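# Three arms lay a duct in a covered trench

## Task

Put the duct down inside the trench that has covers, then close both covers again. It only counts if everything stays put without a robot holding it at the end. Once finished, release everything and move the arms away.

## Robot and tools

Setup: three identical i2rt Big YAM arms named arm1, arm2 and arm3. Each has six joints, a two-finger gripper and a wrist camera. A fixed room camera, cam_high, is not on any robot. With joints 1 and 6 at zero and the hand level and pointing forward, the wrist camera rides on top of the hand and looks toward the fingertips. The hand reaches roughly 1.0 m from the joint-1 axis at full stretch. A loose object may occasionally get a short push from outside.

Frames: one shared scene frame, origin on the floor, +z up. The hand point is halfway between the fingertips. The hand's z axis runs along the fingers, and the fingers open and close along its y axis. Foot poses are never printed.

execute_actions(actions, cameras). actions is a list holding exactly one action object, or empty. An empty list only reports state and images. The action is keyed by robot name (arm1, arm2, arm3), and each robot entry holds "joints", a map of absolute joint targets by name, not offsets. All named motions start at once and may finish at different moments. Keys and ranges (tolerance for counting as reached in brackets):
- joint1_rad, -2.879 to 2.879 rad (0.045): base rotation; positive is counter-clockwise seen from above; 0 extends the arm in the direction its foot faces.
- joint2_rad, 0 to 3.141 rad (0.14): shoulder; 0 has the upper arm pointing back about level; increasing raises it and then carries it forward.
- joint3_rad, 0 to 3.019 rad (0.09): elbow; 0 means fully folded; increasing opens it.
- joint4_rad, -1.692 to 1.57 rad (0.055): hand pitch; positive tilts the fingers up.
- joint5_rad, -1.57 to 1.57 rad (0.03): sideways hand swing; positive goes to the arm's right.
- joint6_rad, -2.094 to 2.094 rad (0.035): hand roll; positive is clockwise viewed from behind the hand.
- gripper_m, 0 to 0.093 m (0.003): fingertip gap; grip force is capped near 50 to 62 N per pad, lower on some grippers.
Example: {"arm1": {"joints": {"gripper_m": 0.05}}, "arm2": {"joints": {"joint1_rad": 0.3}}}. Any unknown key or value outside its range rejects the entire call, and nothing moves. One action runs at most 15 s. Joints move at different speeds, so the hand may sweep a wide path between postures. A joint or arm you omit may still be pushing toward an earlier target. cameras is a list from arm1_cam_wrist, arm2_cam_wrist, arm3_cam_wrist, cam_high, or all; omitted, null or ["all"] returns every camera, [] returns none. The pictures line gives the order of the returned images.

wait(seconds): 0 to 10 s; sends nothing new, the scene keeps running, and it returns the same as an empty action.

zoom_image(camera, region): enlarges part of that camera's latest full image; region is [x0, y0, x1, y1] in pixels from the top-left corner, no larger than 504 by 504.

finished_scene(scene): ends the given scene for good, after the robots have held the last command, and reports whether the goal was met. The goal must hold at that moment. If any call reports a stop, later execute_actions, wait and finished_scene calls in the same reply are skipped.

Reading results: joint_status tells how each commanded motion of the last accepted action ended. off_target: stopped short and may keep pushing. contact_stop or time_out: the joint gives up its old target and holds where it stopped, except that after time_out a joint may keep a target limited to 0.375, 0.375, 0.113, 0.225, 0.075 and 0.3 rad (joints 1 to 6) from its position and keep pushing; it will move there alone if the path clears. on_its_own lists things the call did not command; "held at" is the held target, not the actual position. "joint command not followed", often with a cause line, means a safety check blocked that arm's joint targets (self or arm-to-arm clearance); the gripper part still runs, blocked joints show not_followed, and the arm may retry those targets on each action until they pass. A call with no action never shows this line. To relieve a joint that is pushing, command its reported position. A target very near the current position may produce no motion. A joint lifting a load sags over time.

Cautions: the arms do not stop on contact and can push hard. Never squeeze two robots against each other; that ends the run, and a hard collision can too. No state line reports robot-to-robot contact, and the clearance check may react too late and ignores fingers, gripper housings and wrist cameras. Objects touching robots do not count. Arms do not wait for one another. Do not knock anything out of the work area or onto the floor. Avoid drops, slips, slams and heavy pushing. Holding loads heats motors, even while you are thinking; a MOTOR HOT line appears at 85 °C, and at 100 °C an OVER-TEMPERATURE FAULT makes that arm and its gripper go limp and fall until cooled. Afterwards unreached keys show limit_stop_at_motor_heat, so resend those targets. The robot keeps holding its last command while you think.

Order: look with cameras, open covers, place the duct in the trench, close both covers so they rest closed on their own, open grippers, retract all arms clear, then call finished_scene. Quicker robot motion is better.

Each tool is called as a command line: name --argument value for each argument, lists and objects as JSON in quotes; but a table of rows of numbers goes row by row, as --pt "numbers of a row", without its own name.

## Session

execute_actions --actions '[]'

Scene clock: 0.00 s.
arm1.joint_positions: joint1_rad=-0.448 joint2_rad=+0.560 joint3_rad=+1.442 joint4_rad=-1.356 joint5_rad=+0.183 joint6_rad=-0.001 gripper_m=+0.094
arm1.joint_status: not commanded
arm1.hand: x=-0.8094 y=-0.1861 z=+1.5469 quat_wxyz=(-0.484, -0.250, -0.813, +0.205) (m; scene frame)
arm2.joint_positions: joint1_rad=+0.453 joint2_rad=+0.505 joint3_rad=+1.415 joint4_rad=-1.503 joint5_rad=+0.106 joint6_rad=+0.452 gripper_m=+0.094
arm2.joint_status: not commanded
arm2.hand: x=-0.0176 y=-0.3881 z=+1.2689 quat_wxyz=(-0.198, +0.598, -0.653, -0.422) (m; scene frame)
arm3.joint_positions: joint1_rad=-0.413 joint2_rad=+0.629 joint3_rad=+1.472 joint4_rad=-1.276 joint5_rad=+0.111 joint6_rad=+0.248 gripper_m=+0.094
arm3.joint_status: not commanded
arm3.hand: x=+0.7689 y=+0.0143 z=+1.5056 quat_wxyz=(-0.092, +0.783, -0.305, -0.533) (m; scene frame)
pictures: arm1_cam_wrist, arm2_cam_wrist, arm3_cam_wrist, cam_high
Images, in order (width x height): arm1_cam_wrist 672x504, arm2_cam_wrist 672x504, arm3_cam_wrist 672x504, cam_high 672x504.

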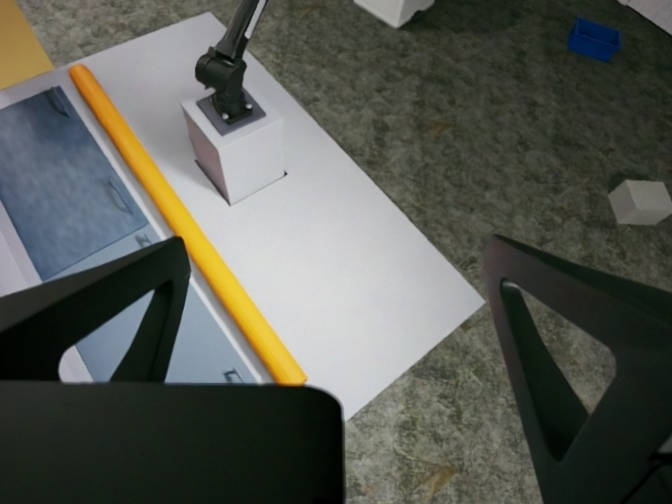

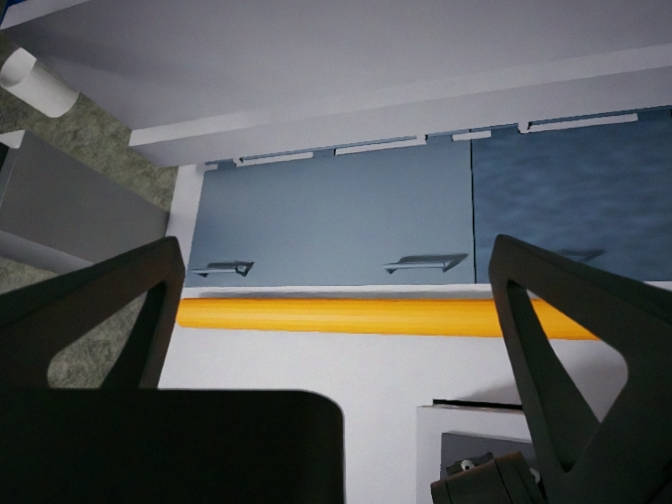

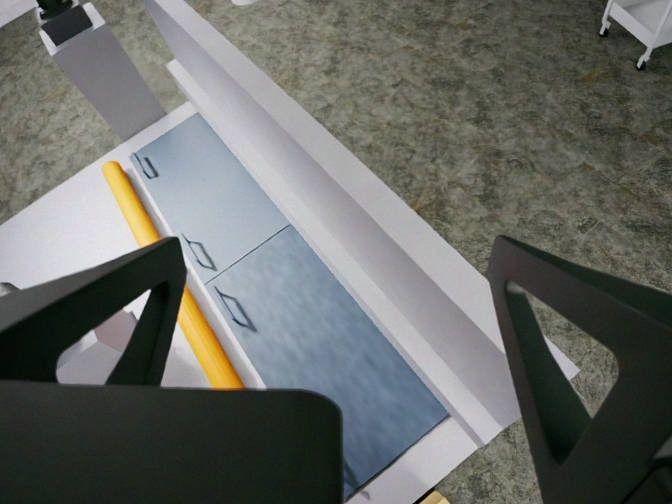

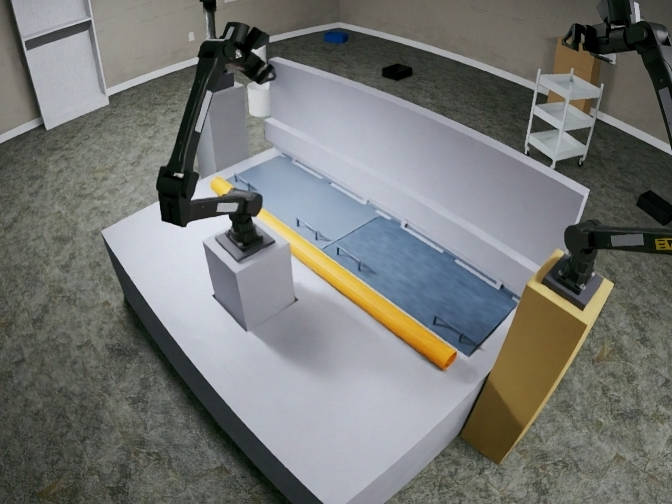

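execute_actions --actions '[{"arm1":{"joints":{"joint1_rad":0.05,"joint2_rad":1.0,"joint3_rad":1.0,"joint4_rad":-0.95,"joint5_rad":0,"joint6_rad":0,"gripper_m":0.093}},"arm2":{"joints":{"joint1_rad":0.01,"joint2_rad":1.795,"joint3_rad":0.5,"joint4_rad":-0.25,"joint5_rad":0,"joint6_rad":1.59}},"arm3":{"joints":{"joint1_rad":0,"joint2_rad":1.0,"joint3_rad":1.0,"joint4_rad":-0.95,"joint5_rad":0,"joint6_rad":0}}}]'

Scene clock: 2.10 s.
arm1.joint_positions: joint1_rad=+0.050 joint2_rad=+1.006 joint3_rad=+0.970 joint4_rad=-0.965 joint5_rad=+0.000 joint6_rad=-0.001 gripper_m=+0.093
arm1.joint_status: all done
arm1.hand: x=-0.5779 y=-0.0651 z=+1.2377 quat_wxyz=(-0.279, +0.006, -0.960, +0.002) (m; scene frame)
arm2.joint_positions: joint1_rad=+0.009 joint2_rad=+1.790 joint3_rad=+0.494 joint4_rad=-0.265 joint5_rad=+0.001 joint6_rad=+1.576 gripper_m=+0.094
arm2.joint_status: all done
arm2.hand: x=+0.0358 y=-0.2753 z=+0.6009 quat_wxyz=(+0.001, -0.012, -1.000, +0.002) (m; scene frame)
arm3.joint_positions: joint1_rad=+0.002 joint2_rad=+1.002 joint3_rad=+0.984 joint4_rad=-0.966 joint5_rad=+0.002 joint6_rad=+0.013 gripper_m=+0.094
arm3.joint_status: all done
arm3.hand: x=+0.5779 y=-0.0955 z=+1.1906 quat_wxyz=(+0.001, +0.957, -0.010, -0.291) (m; scene frame)
pictures: arm1_cam_wrist, arm2_cam_wrist, arm3_cam_wrist, cam_high
Images, in order (width x height): arm1_cam_wrist 672x504, arm2_cam_wrist 672x504, arm3_cam_wrist 672x504, cam_high 672x504.

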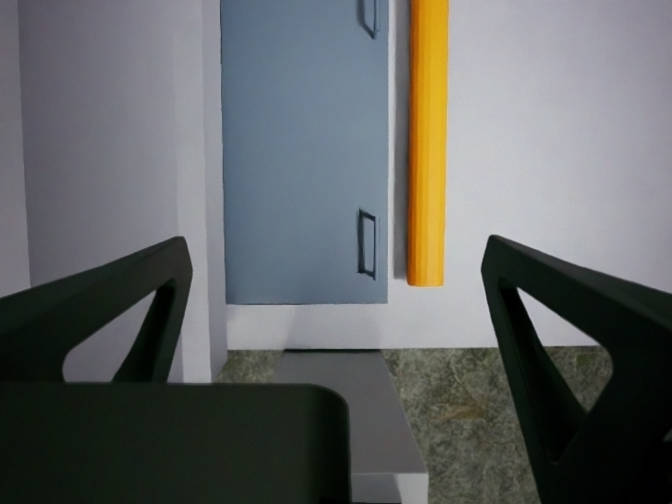

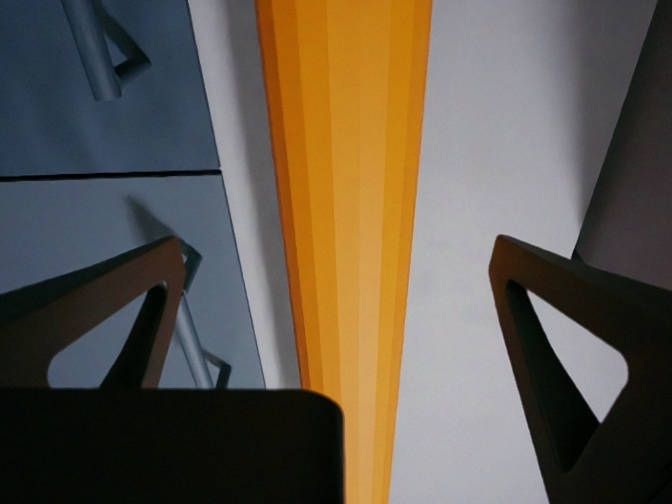

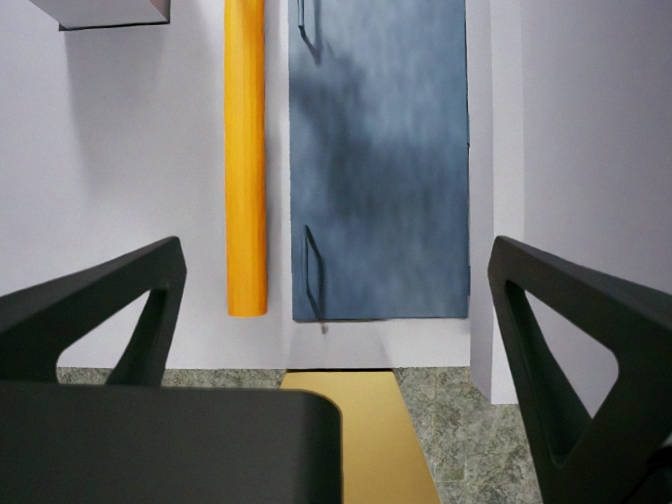

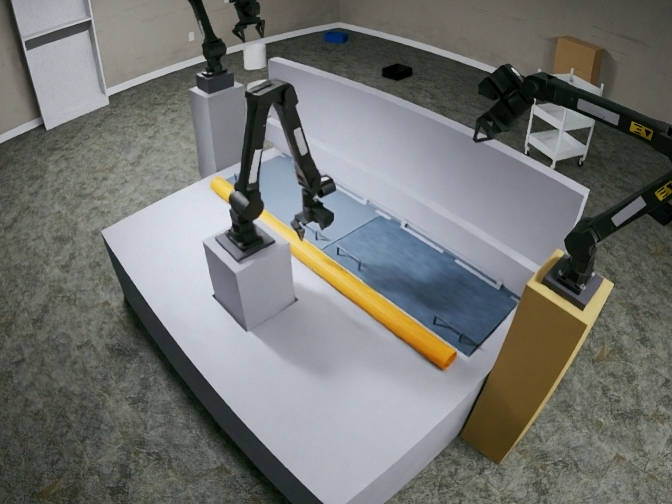

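zoom_image --camera "arm1_cam_wrist" --region '[330, 190, 470, 330]'

zoom_image --camera "arm3_cam_wrist" --region '[200, 200, 340, 340]'

Region (330, 190, 470, 330) of arm1_cam_wrist's 672x504 image, scaled by 3.600, with more detail than that image has.

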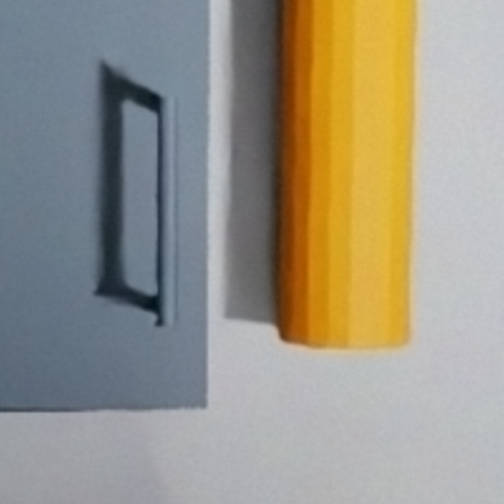

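Region (200, 200, 340, 340) of arm3_cam_wrist's 672x504 image, scaled by 3.600, with more detail than that image has.

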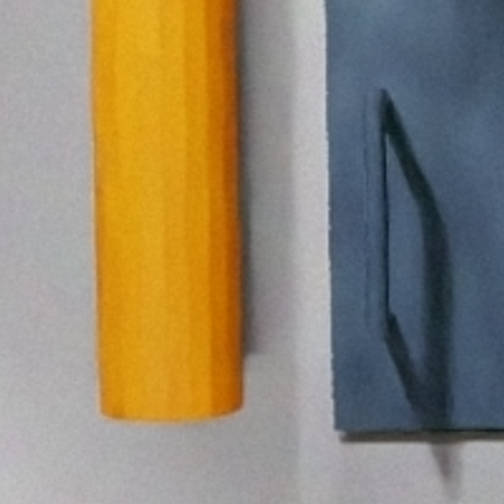

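execute_actions --actions '[{"arm1":{"joints":{"joint1_rad":-0.44,"joint2_rad":2.915,"joint3_rad":1.384,"joint4_rad":-0.295,"joint5_rad":-0.456,"joint6_rad":-0.575,"gripper_m":0.045}},"arm2":{"joints":{"joint1_rad":0.095,"joint2_rad":2.14,"joint3_rad":0.535,"joint4_rad":0.066,"joint6_rad":1.658}},"arm3":{"joints":{"joint1_rad":0.436,"joint2_rad":2.76,"joint3_rad":1.206,"joint4_rad":-0.24,"joint5_rad":0.471,"joint6_rad":0.515,"gripper_m":0.045}}}]'

Scene clock: 4.93 s.
arm1.joint_positions: joint1_rad=-0.450 joint2_rad=+2.903 joint3_rad=+1.380 joint4_rad=-0.300 joint5_rad=-0.454 joint6_rad=-0.563 gripper_m=+0.045
arm1.joint_status: all done
arm1.hand: x=-0.6130 y=-0.1800 z=+0.5236 quat_wxyz=(-0.004, +0.006, -0.968, -0.251) (m; scene frame)
arm2.joint_positions: joint1_rad=+0.096 joint2_rad=+2.142 joint3_rad=+0.535 joint4_rad=+0.052 joint5_rad=+0.001 joint6_rad=+1.645 gripper_m=+0.094
arm2.joint_status: all done
arm2.hand: x=+0.0116 y=-0.2800 z=+0.5139 quat_wxyz=(+0.001, -0.003, -1.000, -0.001) (m; scene frame)
arm3.joint_positions: joint1_rad=+0.443 joint2_rad=+2.752 joint3_rad=+1.203 joint4_rad=-0.251 joint5_rad=+0.467 joint6_rad=+0.503 gripper_m=+0.045
arm3.joint_status: all done
arm3.hand: x=+0.6142 y=-0.1794 z=+0.5239 quat_wxyz=(-0.254, +0.967, -0.007, -0.006) (m; scene frame)
pictures: arm1_cam_wrist, arm2_cam_wrist, arm3_cam_wrist, cam_high
Images, in order (width x height): arm1_cam_wrist 672x504, arm2_cam_wrist 672x504, arm3_cam_wrist 672x504, cam_high 672x504.

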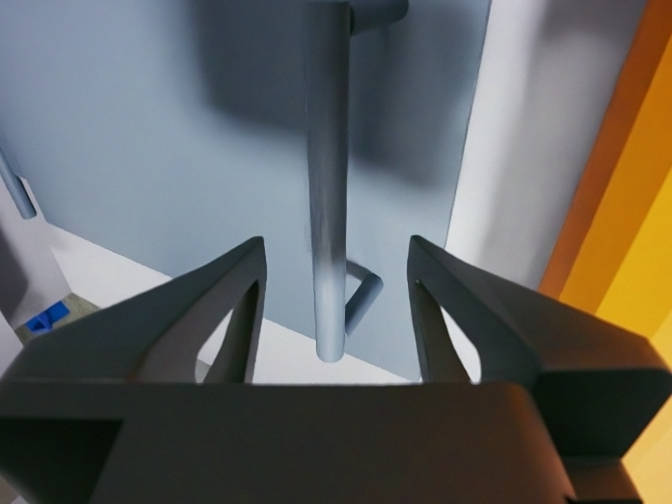

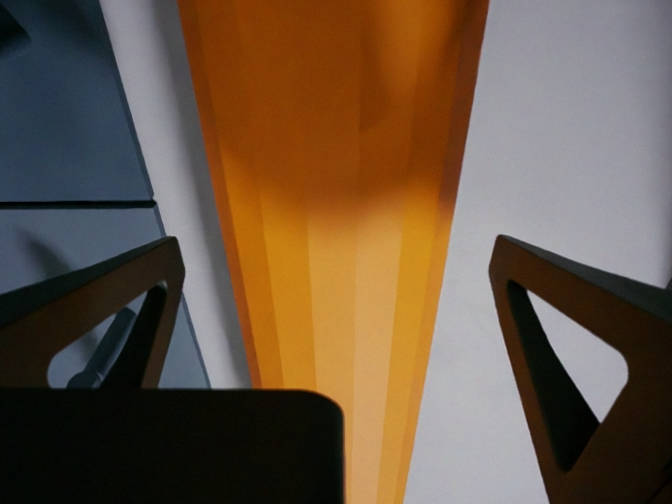

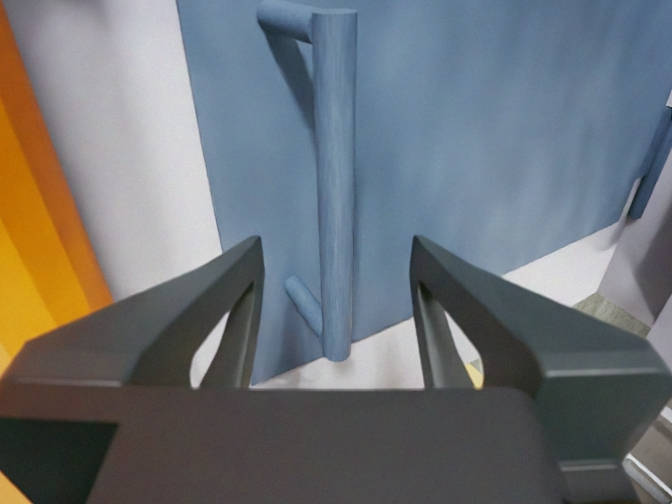

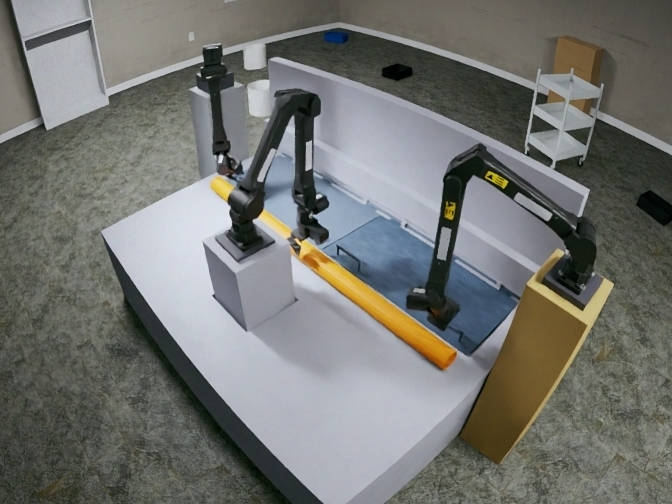

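execute_actions --actions '[]'

Scene clock: 5.53 s.
arm1.joint_positions: joint1_rad=-0.450 joint2_rad=+2.903 joint3_rad=+1.380 joint4_rad=-0.300 joint5_rad=-0.454 joint6_rad=-0.563 gripper_m=+0.045
arm1.joint_status: all done
arm1.hand: x=-0.6130 y=-0.1800 z=+0.5236 quat_wxyz=(-0.004, +0.006, -0.968, -0.251) (m; scene frame)
arm2.joint_positions: joint1_rad=+0.096 joint2_rad=+2.142 joint3_rad=+0.535 joint4_rad=+0.052 joint5_rad=+0.001 joint6_rad=+1.645 gripper_m=+0.094
arm2.joint_status: all done
arm2.hand: x=+0.0116 y=-0.2800 z=+0.5139 quat_wxyz=(+0.001, -0.003, -1.000, -0.001) (m; scene frame)
arm3.joint_positions: joint1_rad=+0.443 joint2_rad=+2.752 joint3_rad=+1.203 joint4_rad=-0.251 joint5_rad=+0.467 joint6_rad=+0.503 gripper_m=+0.045
arm3.joint_status: all done
arm3.hand: x=+0.6142 y=-0.1794 z=+0.5239 quat_wxyz=(-0.254, +0.967, -0.007, -0.006) (m; scene frame)
pictures: arm1_cam_wrist, arm2_cam_wrist, arm3_cam_wrist, cam_high
Images, in order (width x height): arm1_cam_wrist 672x504, arm2_cam_wrist 672x504, arm3_cam_wrist 672x504, cam_high 672x504.

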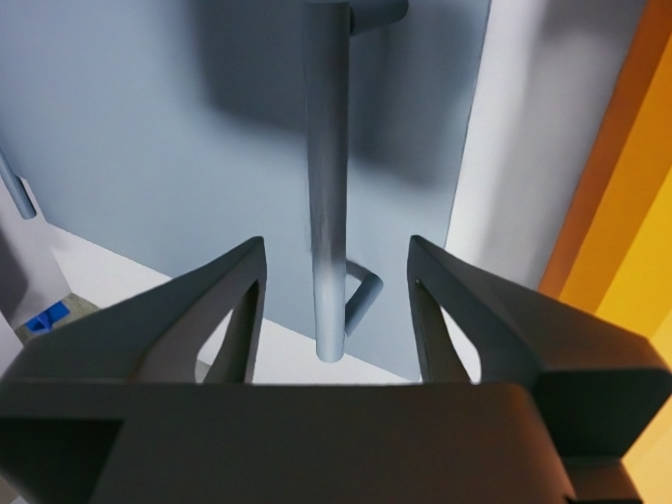

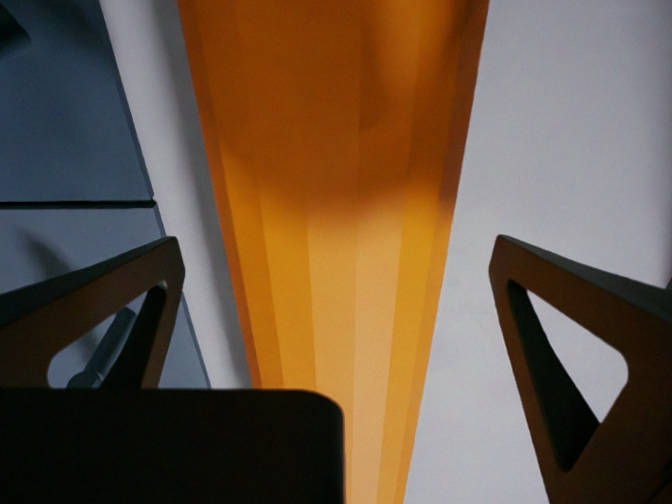

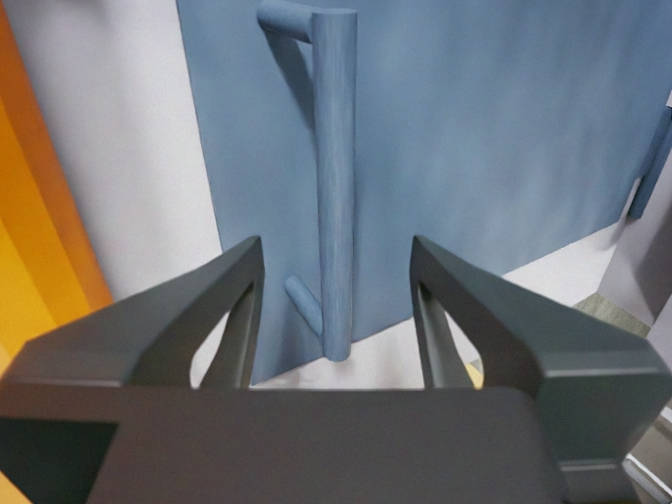

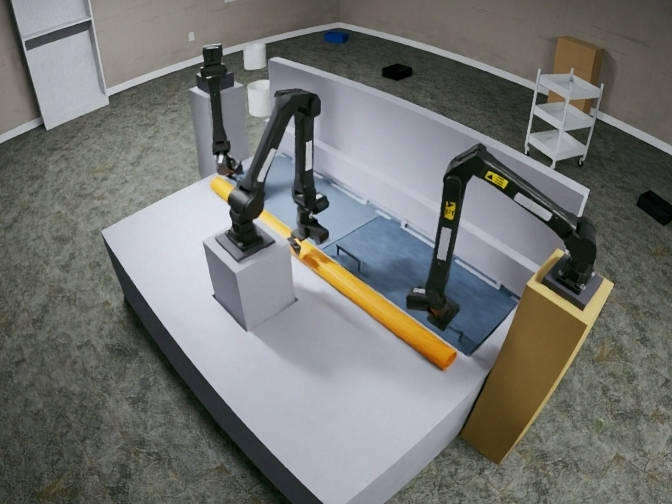

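execute_actions --actions '[{"arm1":{"joints":{"joint1_rad":-0.388,"joint2_rad":3.01,"joint3_rad":1.449,"joint4_rad":-0.238,"joint5_rad":-0.465,"joint6_rad":-0.49}},"arm3":{"joints":{"joint1_rad":0.39,"joint2_rad":2.86,"joint3_rad":1.256,"joint4_rad":-0.172,"joint5_rad":0.479,"joint6_rad":0.437}},"arm2":{"joints":{"joint2_rad":2.325,"joint3_rad":0.592,"joint4_rad":0.18}}}]'

Scene clock: 6.67 s.
arm1.joint_positions: joint1_rad=-0.386 joint2_rad=+2.985 joint3_rad=+1.449 joint4_rad=-0.244 joint5_rad=-0.464 joint6_rad=-0.503 gripper_m=+0.045
arm1.joint_status: all done
arm1.hand: x=-0.6011 y=-0.1583 z=+0.4904 quat_wxyz=(-0.010, +0.012, -0.969, -0.246) (m; scene frame)
arm2.joint_positions: joint1_rad=+0.096 joint2_rad=+2.326 joint3_rad=+0.592 joint4_rad=+0.166 joint5_rad=+0.001 joint6_rad=+1.645 gripper_m=+0.094
arm2.joint_status: all done
arm2.hand: x=+0.0116 y=-0.2851 z=+0.4662 quat_wxyz=(+0.001, -0.003, -1.000, +0.006) (m; scene frame)
arm3.joint_positions: joint1_rad=+0.387 joint2_rad=+2.845 joint3_rad=+1.256 joint4_rad=-0.180 joint5_rad=+0.476 joint6_rad=+0.450 gripper_m=+0.045
arm3.joint_status: all done
arm3.hand: x=+0.6116 y=-0.1575 z=+0.4877 quat_wxyz=(-0.252, +0.968, -0.012, -0.008) (m; scene frame)
pictures: arm1_cam_wrist, arm2_cam_wrist, arm3_cam_wrist, cam_high
Images, in order (width x height): arm1_cam_wrist 672x504, arm2_cam_wrist 672x504, arm3_cam_wrist 672x504, cam_high 672x504.

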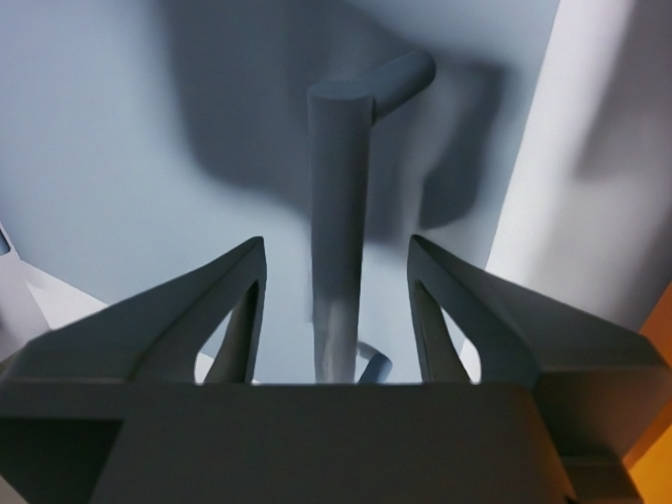

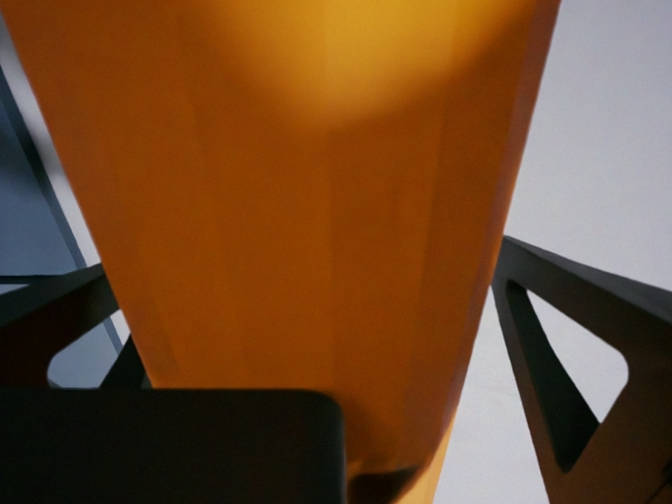

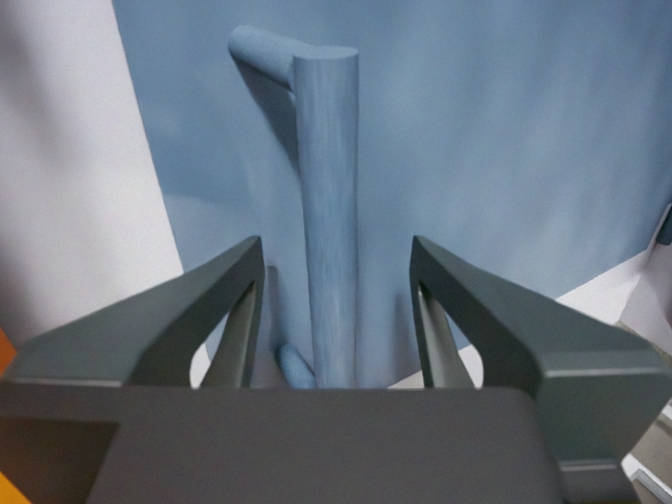

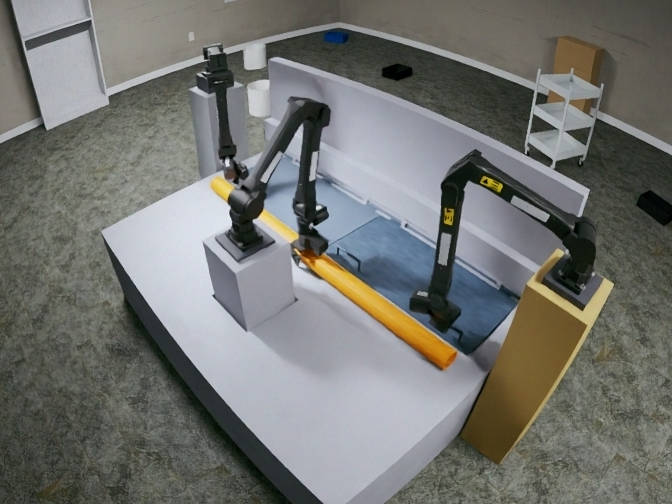

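execute_actions --actions '[{"arm1":{"joints":{"gripper_m":0.0}},"arm3":{"joints":{"gripper_m":0.0}},"arm2":{"joints":{"joint2_rad":2.30,"gripper_m":0.0}}}]' --cameras '["cam_high","arm2_cam_wrist"]'

Scene clock: 7.50 s.
arm1.joint_positions: joint1_rad=-0.386 joint2_rad=+2.985 joint3_rad=+1.449 joint4_rad=-0.244 joint5_rad=-0.466 joint6_rad=-0.491 gripper_m=+0.010
arm1.joint_status: gripper_m off_target (ended at +0.010, target +0.000)
arm1.hand: x=-0.6010 y=-0.1581 z=+0.4905 quat_wxyz=(-0.009, +0.006, -0.969, -0.247) (m; scene frame)
arm2.joint_positions: joint1_rad=+0.096 joint2_rad=+2.322 joint3_rad=+0.596 joint4_rad=+0.171 joint5_rad=+0.001 joint6_rad=+1.643 gripper_m=+0.073
arm2.joint_status: gripper_m off_target (ended at +0.073, target +0.000); the others done
arm2.hand: x=+0.0113 y=-0.2797 z=+0.4669 quat_wxyz=(+0.002, -0.003, -1.000, -0.001) (m; scene frame)
arm3.joint_positions: joint1_rad=+0.388 joint2_rad=+2.845 joint3_rad=+1.256 joint4_rad=-0.179 joint5_rad=+0.471 joint6_rad=+0.440 gripper_m=+0.010
arm3.joint_status: gripper_m off_target (ended at +0.010, target +0.000)
arm3.hand: x=+0.6117 y=-0.1584 z=+0.4873 quat_wxyz=(-0.250, +0.968, -0.007, -0.007) (m; scene frame)
pictures: arm2_cam_wrist, cam_high
Images, in order (width x height): arm2_cam_wrist 672x504, cam_high 672x504.

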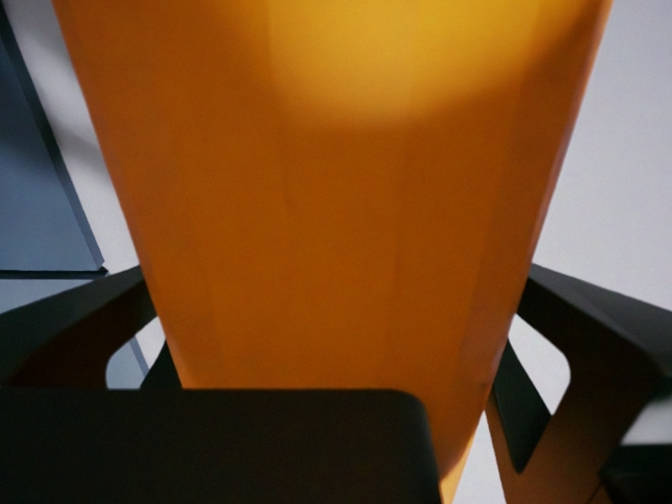

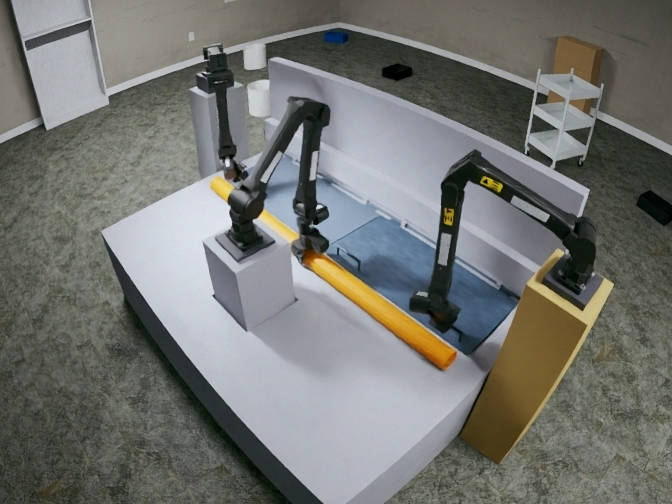

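All three grips are set. Opening the covers in steps.

execute_actions --actions '[{"arm1":{"joints":{"joint1_rad":-0.283,"joint2_rad":2.675,"joint3_rad":1.175,"joint4_rad":-0.10,"joint5_rad":-0.296,"joint6_rad":-0.35}},"arm3":{"joints":{"joint1_rad":0.272,"joint2_rad":2.525,"joint3_rad":1.02,"joint4_rad":-0.078,"joint5_rad":0.303,"joint6_rad":0.28}}}]' --cameras '["cam_high"]'

execute_actions --actions '[{"arm1":{"joints":{"joint1_rad":-0.112,"joint2_rad":2.48,"joint3_rad":0.975,"joint4_rad":-0.013,"joint5_rad":-0.105,"joint6_rad":-0.165}},"arm3":{"joints":{"joint1_rad":0.092,"joint2_rad":2.313,"joint3_rad":0.855,"joint4_rad":-0.053,"joint5_rad":0.105,"joint6_rad":0.09}}}]' --cameras '["cam_high"]'

Scene clock: 8.80 s.
arm1.joint_positions: joint1_rad=-0.278 joint2_rad=+2.777 joint3_rad=+1.197 joint4_rad=-0.079 joint5_rad=-0.279 joint6_rad=-0.346 gripper_m=+0.010
arm1.joint_status: all done
arm1.hand: x=-0.6010 y=-0.1462 z=+0.5541 quat_wxyz=(-0.002, +0.007, -0.990, -0.142) (m; scene frame)
arm2.joint_positions: joint1_rad=+0.096 joint2_rad=+2.322 joint3_rad=+0.596 joint4_rad=+0.171 joint5_rad=+0.001 joint6_rad=+1.643 gripper_m=+0.073
arm2.joint_status: not commanded
arm2.hand: x=+0.0113 y=-0.2797 z=+0.4669 quat_wxyz=(+0.002, -0.003, -1.000, -0.001) (m; scene frame)
arm3.joint_positions: joint1_rad=+0.265 joint2_rad=+2.616 joint3_rad=+1.029 joint4_rad=-0.063 joint5_rad=+0.283 joint6_rad=+0.282 gripper_m=+0.010
arm3.joint_status: all done
arm3.hand: x=+0.6099 y=-0.1447 z=+0.5573 quat_wxyz=(-0.145, +0.989, -0.008, -0.001) (m; scene frame)
pictures: cam_high
Images, in order (width x height): cam_high 672x504.

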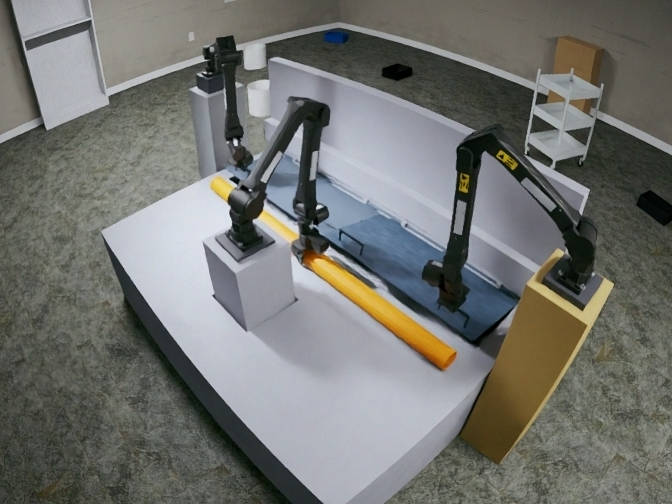

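Scene clock: 9.80 s.
arm1.joint_positions: joint1_rad=-0.112 joint2_rad=+2.570 joint3_rad=+0.991 joint4_rad=-0.003 joint5_rad=-0.091 joint6_rad=-0.162 gripper_m=+0.010
arm1.joint_status: all done
arm1.hand: x=-0.6026 y=-0.1139 z=+0.6233 quat_wxyz=(+0.001, +0.004, -0.999, -0.042) (m; scene frame)
arm2.joint_positions: joint1_rad=+0.096 joint2_rad=+2.322 joint3_rad=+0.596 joint4_rad=+0.171 joint5_rad=+0.001 joint6_rad=+1.643 gripper_m=+0.073
arm2.joint_status: not commanded
arm2.hand: x=+0.0113 y=-0.2797 z=+0.4669 quat_wxyz=(+0.002, -0.003, -1.000, -0.001) (m; scene frame)
arm3.joint_positions: joint1_rad=+0.087 joint2_rad=+2.392 joint3_rad=+0.859 joint4_rad=-0.042 joint5_rad=+0.095 joint6_rad=+0.089 gripper_m=+0.010
arm3.joint_status: all done
arm3.hand: x=+0.6099 y=-0.1117 z=+0.6278 quat_wxyz=(-0.046, +0.999, -0.006, -0.004) (m; scene frame)
pictures: cam_high
Images, in order (width x height): cam_high 672x504.

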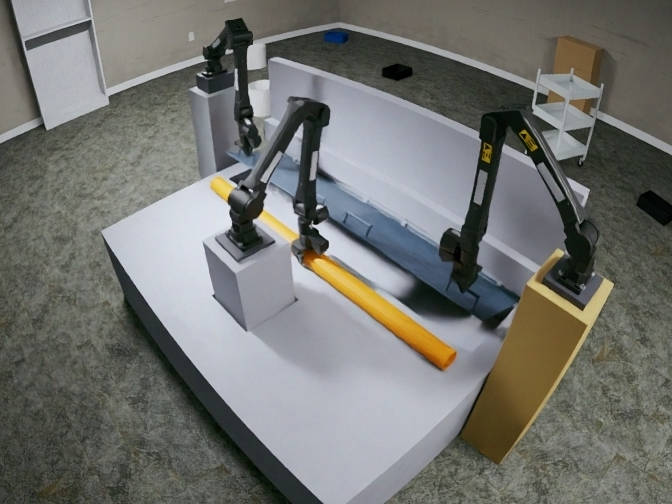

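execute_actions --actions '[{"arm1":{"joints":{"joint1_rad":0.10,"joint2_rad":2.305,"joint3_rad":0.872,"joint4_rad":-0.07,"joint5_rad":0.10,"joint6_rad":0.05}},"arm3":{"joints":{"joint1_rad":-0.126,"joint2_rad":2.13,"joint3_rad":0.794,"joint4_rad":-0.175,"joint5_rad":-0.10,"joint6_rad":-0.13}},"arm2":{"joints":{"joint2_rad":2.06,"joint3_rad":0.56,"joint4_rad":0.0}}}]' --cameras '["cam_high","arm2_cam_wrist"]'

Scene clock: 11.27 s.
arm1.joint_positions: joint1_rad=+0.098 joint2_rad=+2.398 joint3_rad=+0.880 joint4_rad=-0.053 joint5_rad=+0.105 joint6_rad=+0.052 gripper_m=+0.010
arm1.joint_status: all done
arm1.hand: x=-0.6043 y=-0.0697 z=+0.6823 quat_wxyz=(+0.000, +0.002, -0.998, +0.056) (m; scene frame)
arm2.joint_positions: joint1_rad=+0.096 joint2_rad=+2.096 joint3_rad=+0.558 joint4_rad=+0.008 joint5_rad=-0.001 joint6_rad=+1.646 gripper_m=+0.073
arm2.joint_status: all done
arm2.hand: x=+0.0099 y=-0.2605 z=+0.5255 quat_wxyz=(+0.003, -0.004, -1.000, -0.013) (m; scene frame)
arm3.joint_positions: joint1_rad=-0.130 joint2_rad=+2.212 joint3_rad=+0.795 joint4_rad=-0.158 joint5_rad=-0.095 joint6_rad=-0.130 gripper_m=+0.010
arm3.joint_status: all done
arm3.hand: x=+0.6100 y=-0.0664 z=+0.6864 quat_wxyz=(+0.049, +0.999, -0.004, -0.007) (m; scene frame)
pictures: arm2_cam_wrist, cam_high
Images, in order (width x height): arm2_cam_wrist 672x504, cam_high 672x504.

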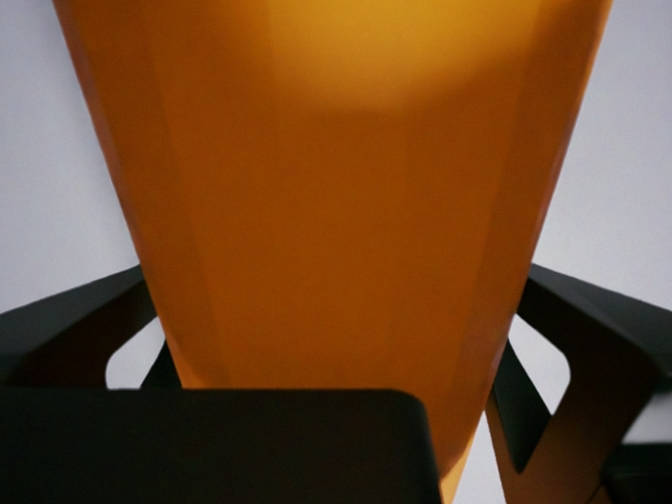

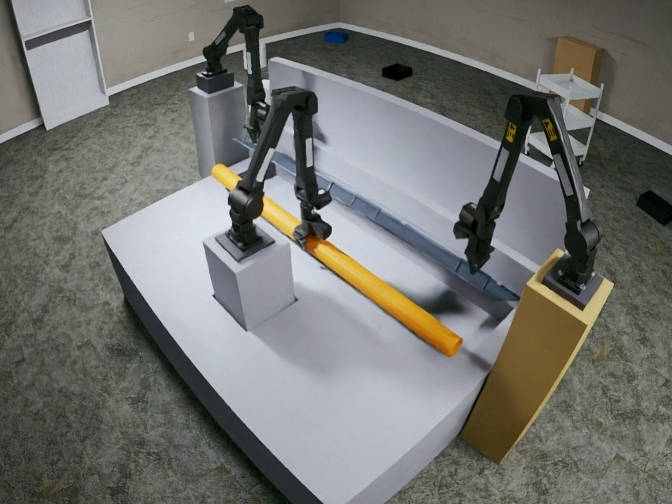

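The duct lifted level. Continuing the covers to 48° while bringing the duct toward the edge.

execute_actions --actions '[{"arm1":{"joints":{"joint1_rad":0.338,"joint2_rad":2.20,"joint3_rad":0.887,"joint4_rad":-0.28,"joint5_rad":0.295,"joint6_rad":0.30}},"arm3":{"joints":{"joint1_rad":-0.361,"joint2_rad":2.04,"joint3_rad":0.851,"joint4_rad":-0.42,"joint5_rad":-0.287,"joint6_rad":-0.38}},"arm2":{"joints":{"joint2_rad":1.97,"joint3_rad":0.713,"joint4_rad":-0.28}}}]' --cameras '["cam_high"]'

Scene clock: 12.57 s.
arm1.joint_positions: joint1_rad=+0.322 joint2_rad=+2.290 joint3_rad=+0.888 joint4_rad=-0.258 joint5_rad=+0.297 joint6_rad=+0.296 gripper_m=+0.010
arm1.joint_status: all done
arm1.hand: x=-0.6059 y=-0.0192 z=+0.7281 quat_wxyz=(+0.002, -0.001, -0.987, +0.158) (m; scene frame)
arm2.joint_positions: joint1_rad=+0.096 joint2_rad=+2.018 joint3_rad=+0.695 joint4_rad=-0.271 joint5_rad=-0.001 joint6_rad=+1.646 gripper_m=+0.073
arm2.joint_status: all done
arm2.hand: x=+0.0073 y=-0.2190 z=+0.5546 quat_wxyz=(+0.001, -0.004, -1.000, +0.019) (m; scene frame)
arm3.joint_positions: joint1_rad=-0.352 joint2_rad=+2.117 joint3_rad=+0.837 joint4_rad=-0.382 joint5_rad=-0.278 joint6_rad=-0.369 gripper_m=+0.010
arm3.joint_status: all done
arm3.hand: x=+0.6117 y=-0.0154 z=+0.7302 quat_wxyz=(+0.147, +0.989, -0.002, -0.010) (m; scene frame)
pictures: cam_high
Images, in order (width x height): cam_high 672x504.

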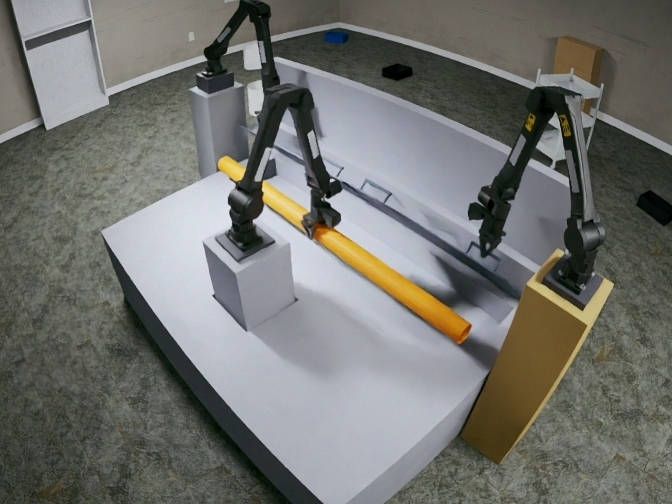

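execute_actions --actions '[{"arm1":{"joints":{"joint1_rad":0.565,"joint2_rad":2.19,"joint3_rad":1.022,"joint4_rad":-0.61,"joint5_rad":0.45,"joint6_rad":0.575}},"arm3":{"joints":{"joint1_rad":-0.578,"joint2_rad":2.06,"joint3_rad":1.02,"joint4_rad":-0.735,"joint5_rad":-0.43,"joint6_rad":-0.64}},"arm2":{"joints":{"joint2_rad":2.02,"joint3_rad":1.04,"joint4_rad":-0.525}}}]' --cameras '["cam_high","arm2_cam_wrist"]'

Scene clock: 14.03 s.
arm1.joint_positions: joint1_rad=+0.533 joint2_rad=+2.262 joint3_rad=+1.000 joint4_rad=-0.571 joint5_rad=+0.444 joint6_rad=+0.560 gripper_m=+0.010
arm1.joint_status: all done
arm1.hand: x=-0.6076 y=+0.0389 z=+0.7646 quat_wxyz=(+0.003, -0.004, -0.967, +0.256) (m; scene frame)
arm2.joint_positions: joint1_rad=+0.096 joint2_rad=+2.086 joint3_rad=+0.978 joint4_rad=-0.513 joint5_rad=-0.001 joint6_rad=+1.647 gripper_m=+0.073
arm2.joint_status: all done
arm2.hand: x=+0.0011 y=-0.1277 z=+0.5662 quat_wxyz=(+0.000, -0.004, -0.999, +0.032) (m; scene frame)
arm3.joint_positions: joint1_rad=-0.546 joint2_rad=+2.121 joint3_rad=+0.981 joint4_rad=-0.696 joint5_rad=-0.418 joint6_rad=-0.613 gripper_m=+0.010
arm3.joint_status: all done
arm3.hand: x=+0.6128 y=+0.0390 z=+0.7631 quat_wxyz=(+0.244, +0.970, +0.001, -0.008) (m; scene frame)
pictures: arm2_cam_wrist, cam_high
Images, in order (width x height): arm2_cam_wrist 672x504, cam_high 672x504.

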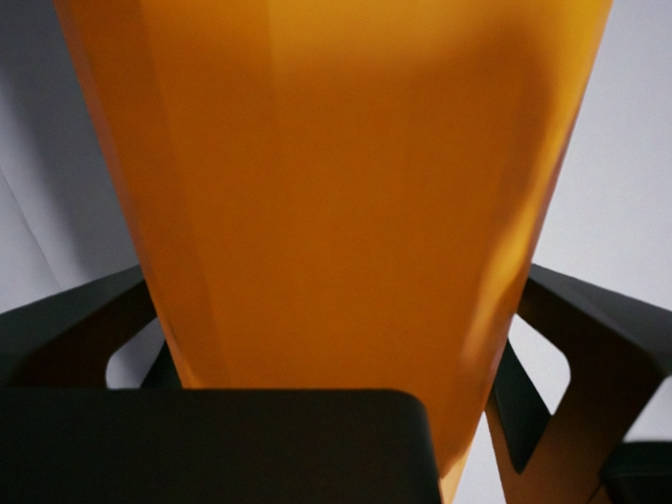

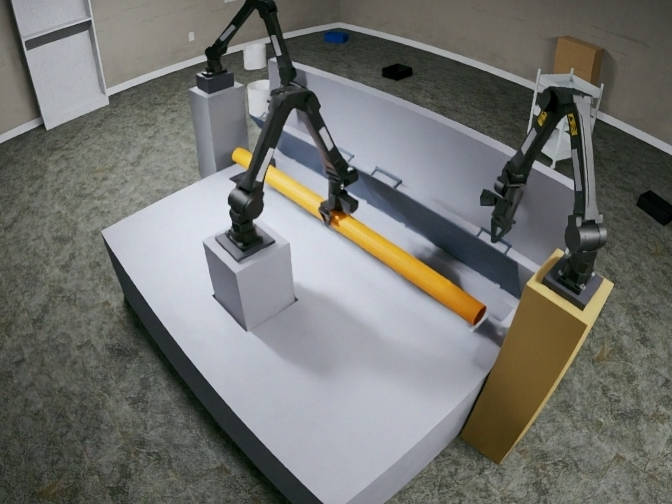

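execute_actions --actions '[{"arm2":{"joints":{"joint2_rad":2.21,"joint3_rad":1.135,"joint4_rad":-0.355}}}]' --cameras '["cam_high","arm1_cam_wrist","arm3_cam_wrist"]'

Scene clock: 15.40 s.
arm1.joint_positions: joint1_rad=+0.533 joint2_rad=+2.262 joint3_rad=+1.000 joint4_rad=-0.571 joint5_rad=+0.444 joint6_rad=+0.560 gripper_m=+0.010
arm1.joint_status: not commanded
arm1.hand: x=-0.6076 y=+0.0389 z=+0.7646 quat_wxyz=(+0.003, -0.004, -0.967, +0.256) (m; scene frame)
arm2.joint_positions: joint1_rad=+0.096 joint2_rad=+2.285 joint3_rad=+1.102 joint4_rad=-0.360 joint5_rad=-0.001 joint6_rad=+1.647 gripper_m=+0.073
arm2.joint_status: all done
arm2.hand: x=-0.0023 y=-0.0822 z=+0.4989 quat_wxyz=(+0.003, -0.004, -1.000, -0.006) (m; scene frame)
arm3.joint_positions: joint1_rad=-0.546 joint2_rad=+2.121 joint3_rad=+0.981 joint4_rad=-0.696 joint5_rad=-0.418 joint6_rad=-0.613 gripper_m=+0.010
arm3.joint_status: not commanded
arm3.hand: x=+0.6129 y=+0.0391 z=+0.7631 quat_wxyz=(+0.244, +0.970, +0.001, -0.007) (m; scene frame)
pictures: arm1_cam_wrist, arm3_cam_wrist, cam_high
Images, in order (width x height): arm1_cam_wrist 672x504, arm3_cam_wrist 672x504, cam_high 672x504.

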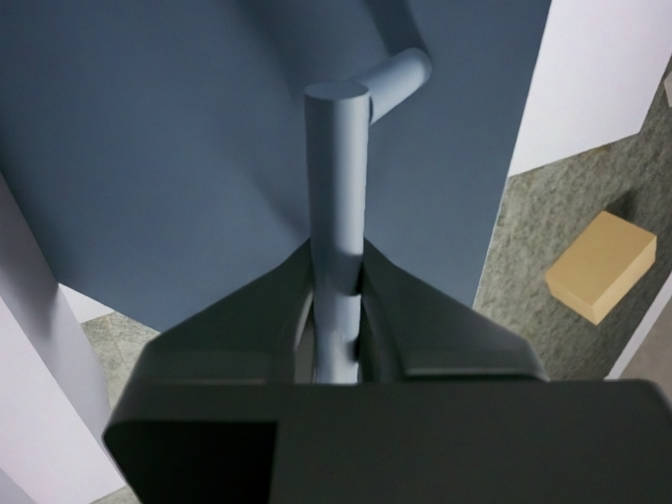

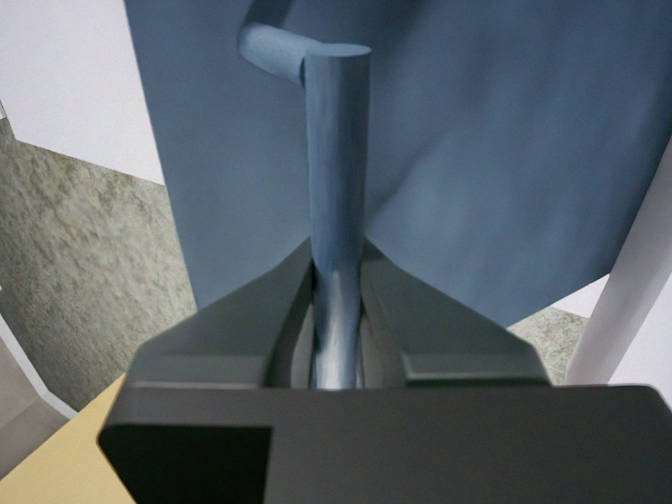

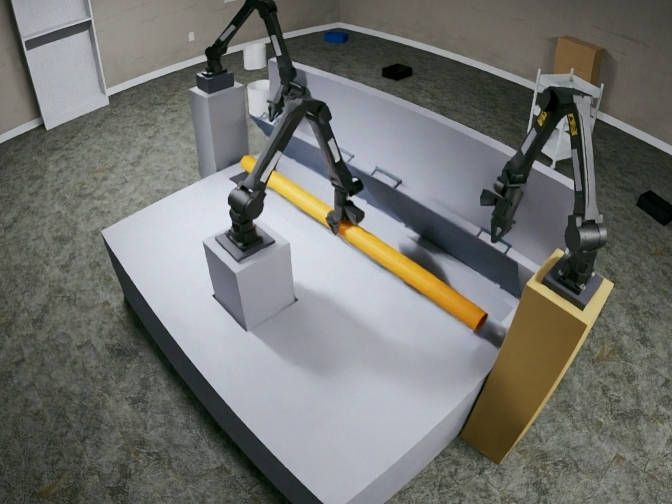

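execute_actions --actions '[{"arm2":{"joints":{"joint2_rad":2.41,"joint3_rad":1.22,"joint4_rad":-0.25}}}]' --cameras '["cam_high","arm2_cam_wrist"]'

Scene clock: 16.63 s.
arm1.joint_positions: joint1_rad=+0.533 joint2_rad=+2.262 joint3_rad=+1.001 joint4_rad=-0.571 joint5_rad=+0.444 joint6_rad=+0.560 gripper_m=+0.010
arm1.joint_status: not commanded
arm1.hand: x=-0.6074 y=+0.0391 z=+0.7647 quat_wxyz=(+0.003, -0.004, -0.967, +0.256) (m; scene frame)
arm2.joint_positions: joint1_rad=+0.096 joint2_rad=+2.494 joint3_rad=+1.192 joint4_rad=-0.250 joint5_rad=-0.001 joint6_rad=+1.648 gripper_m=+0.073
arm2.joint_status: all done
arm2.hand: x=-0.0024 y=-0.0848 z=+0.4170 quat_wxyz=(+0.002, -0.005, -1.000, -0.002) (m; scene frame)
arm3.joint_positions: joint1_rad=-0.546 joint2_rad=+2.121 joint3_rad=+0.981 joint4_rad=-0.696 joint5_rad=-0.418 joint6_rad=-0.613 gripper_m=+0.010
arm3.joint_status: not commanded
arm3.hand: x=+0.6129 y=+0.0391 z=+0.7631 quat_wxyz=(+0.244, +0.970, +0.001, -0.007) (m; scene frame)
pictures: arm2_cam_wrist, cam_high
Images, in order (width x height): arm2_cam_wrist 672x504, cam_high 672x504.

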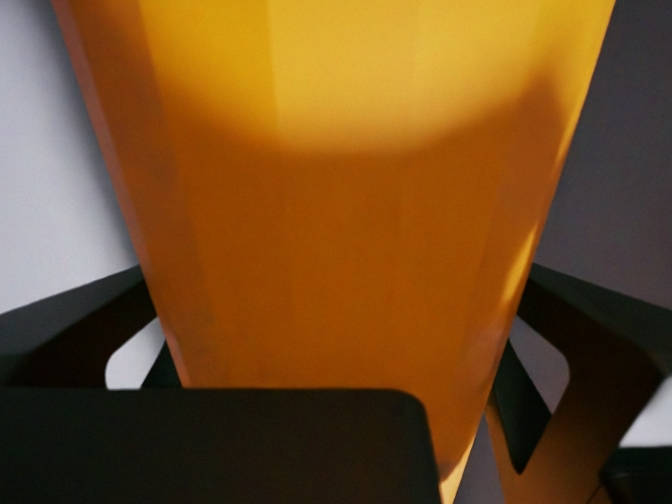

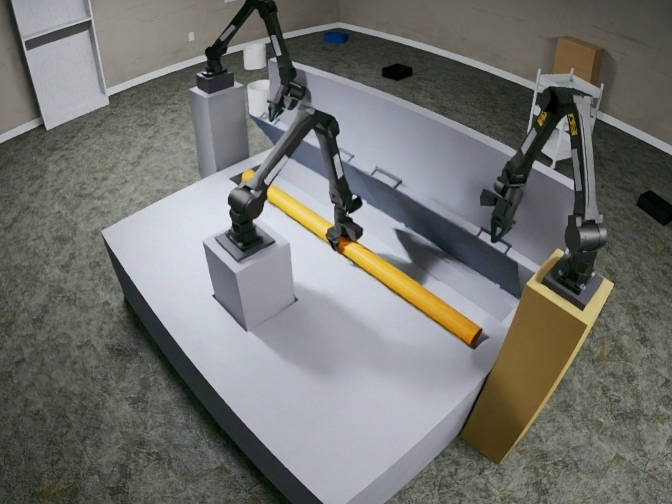

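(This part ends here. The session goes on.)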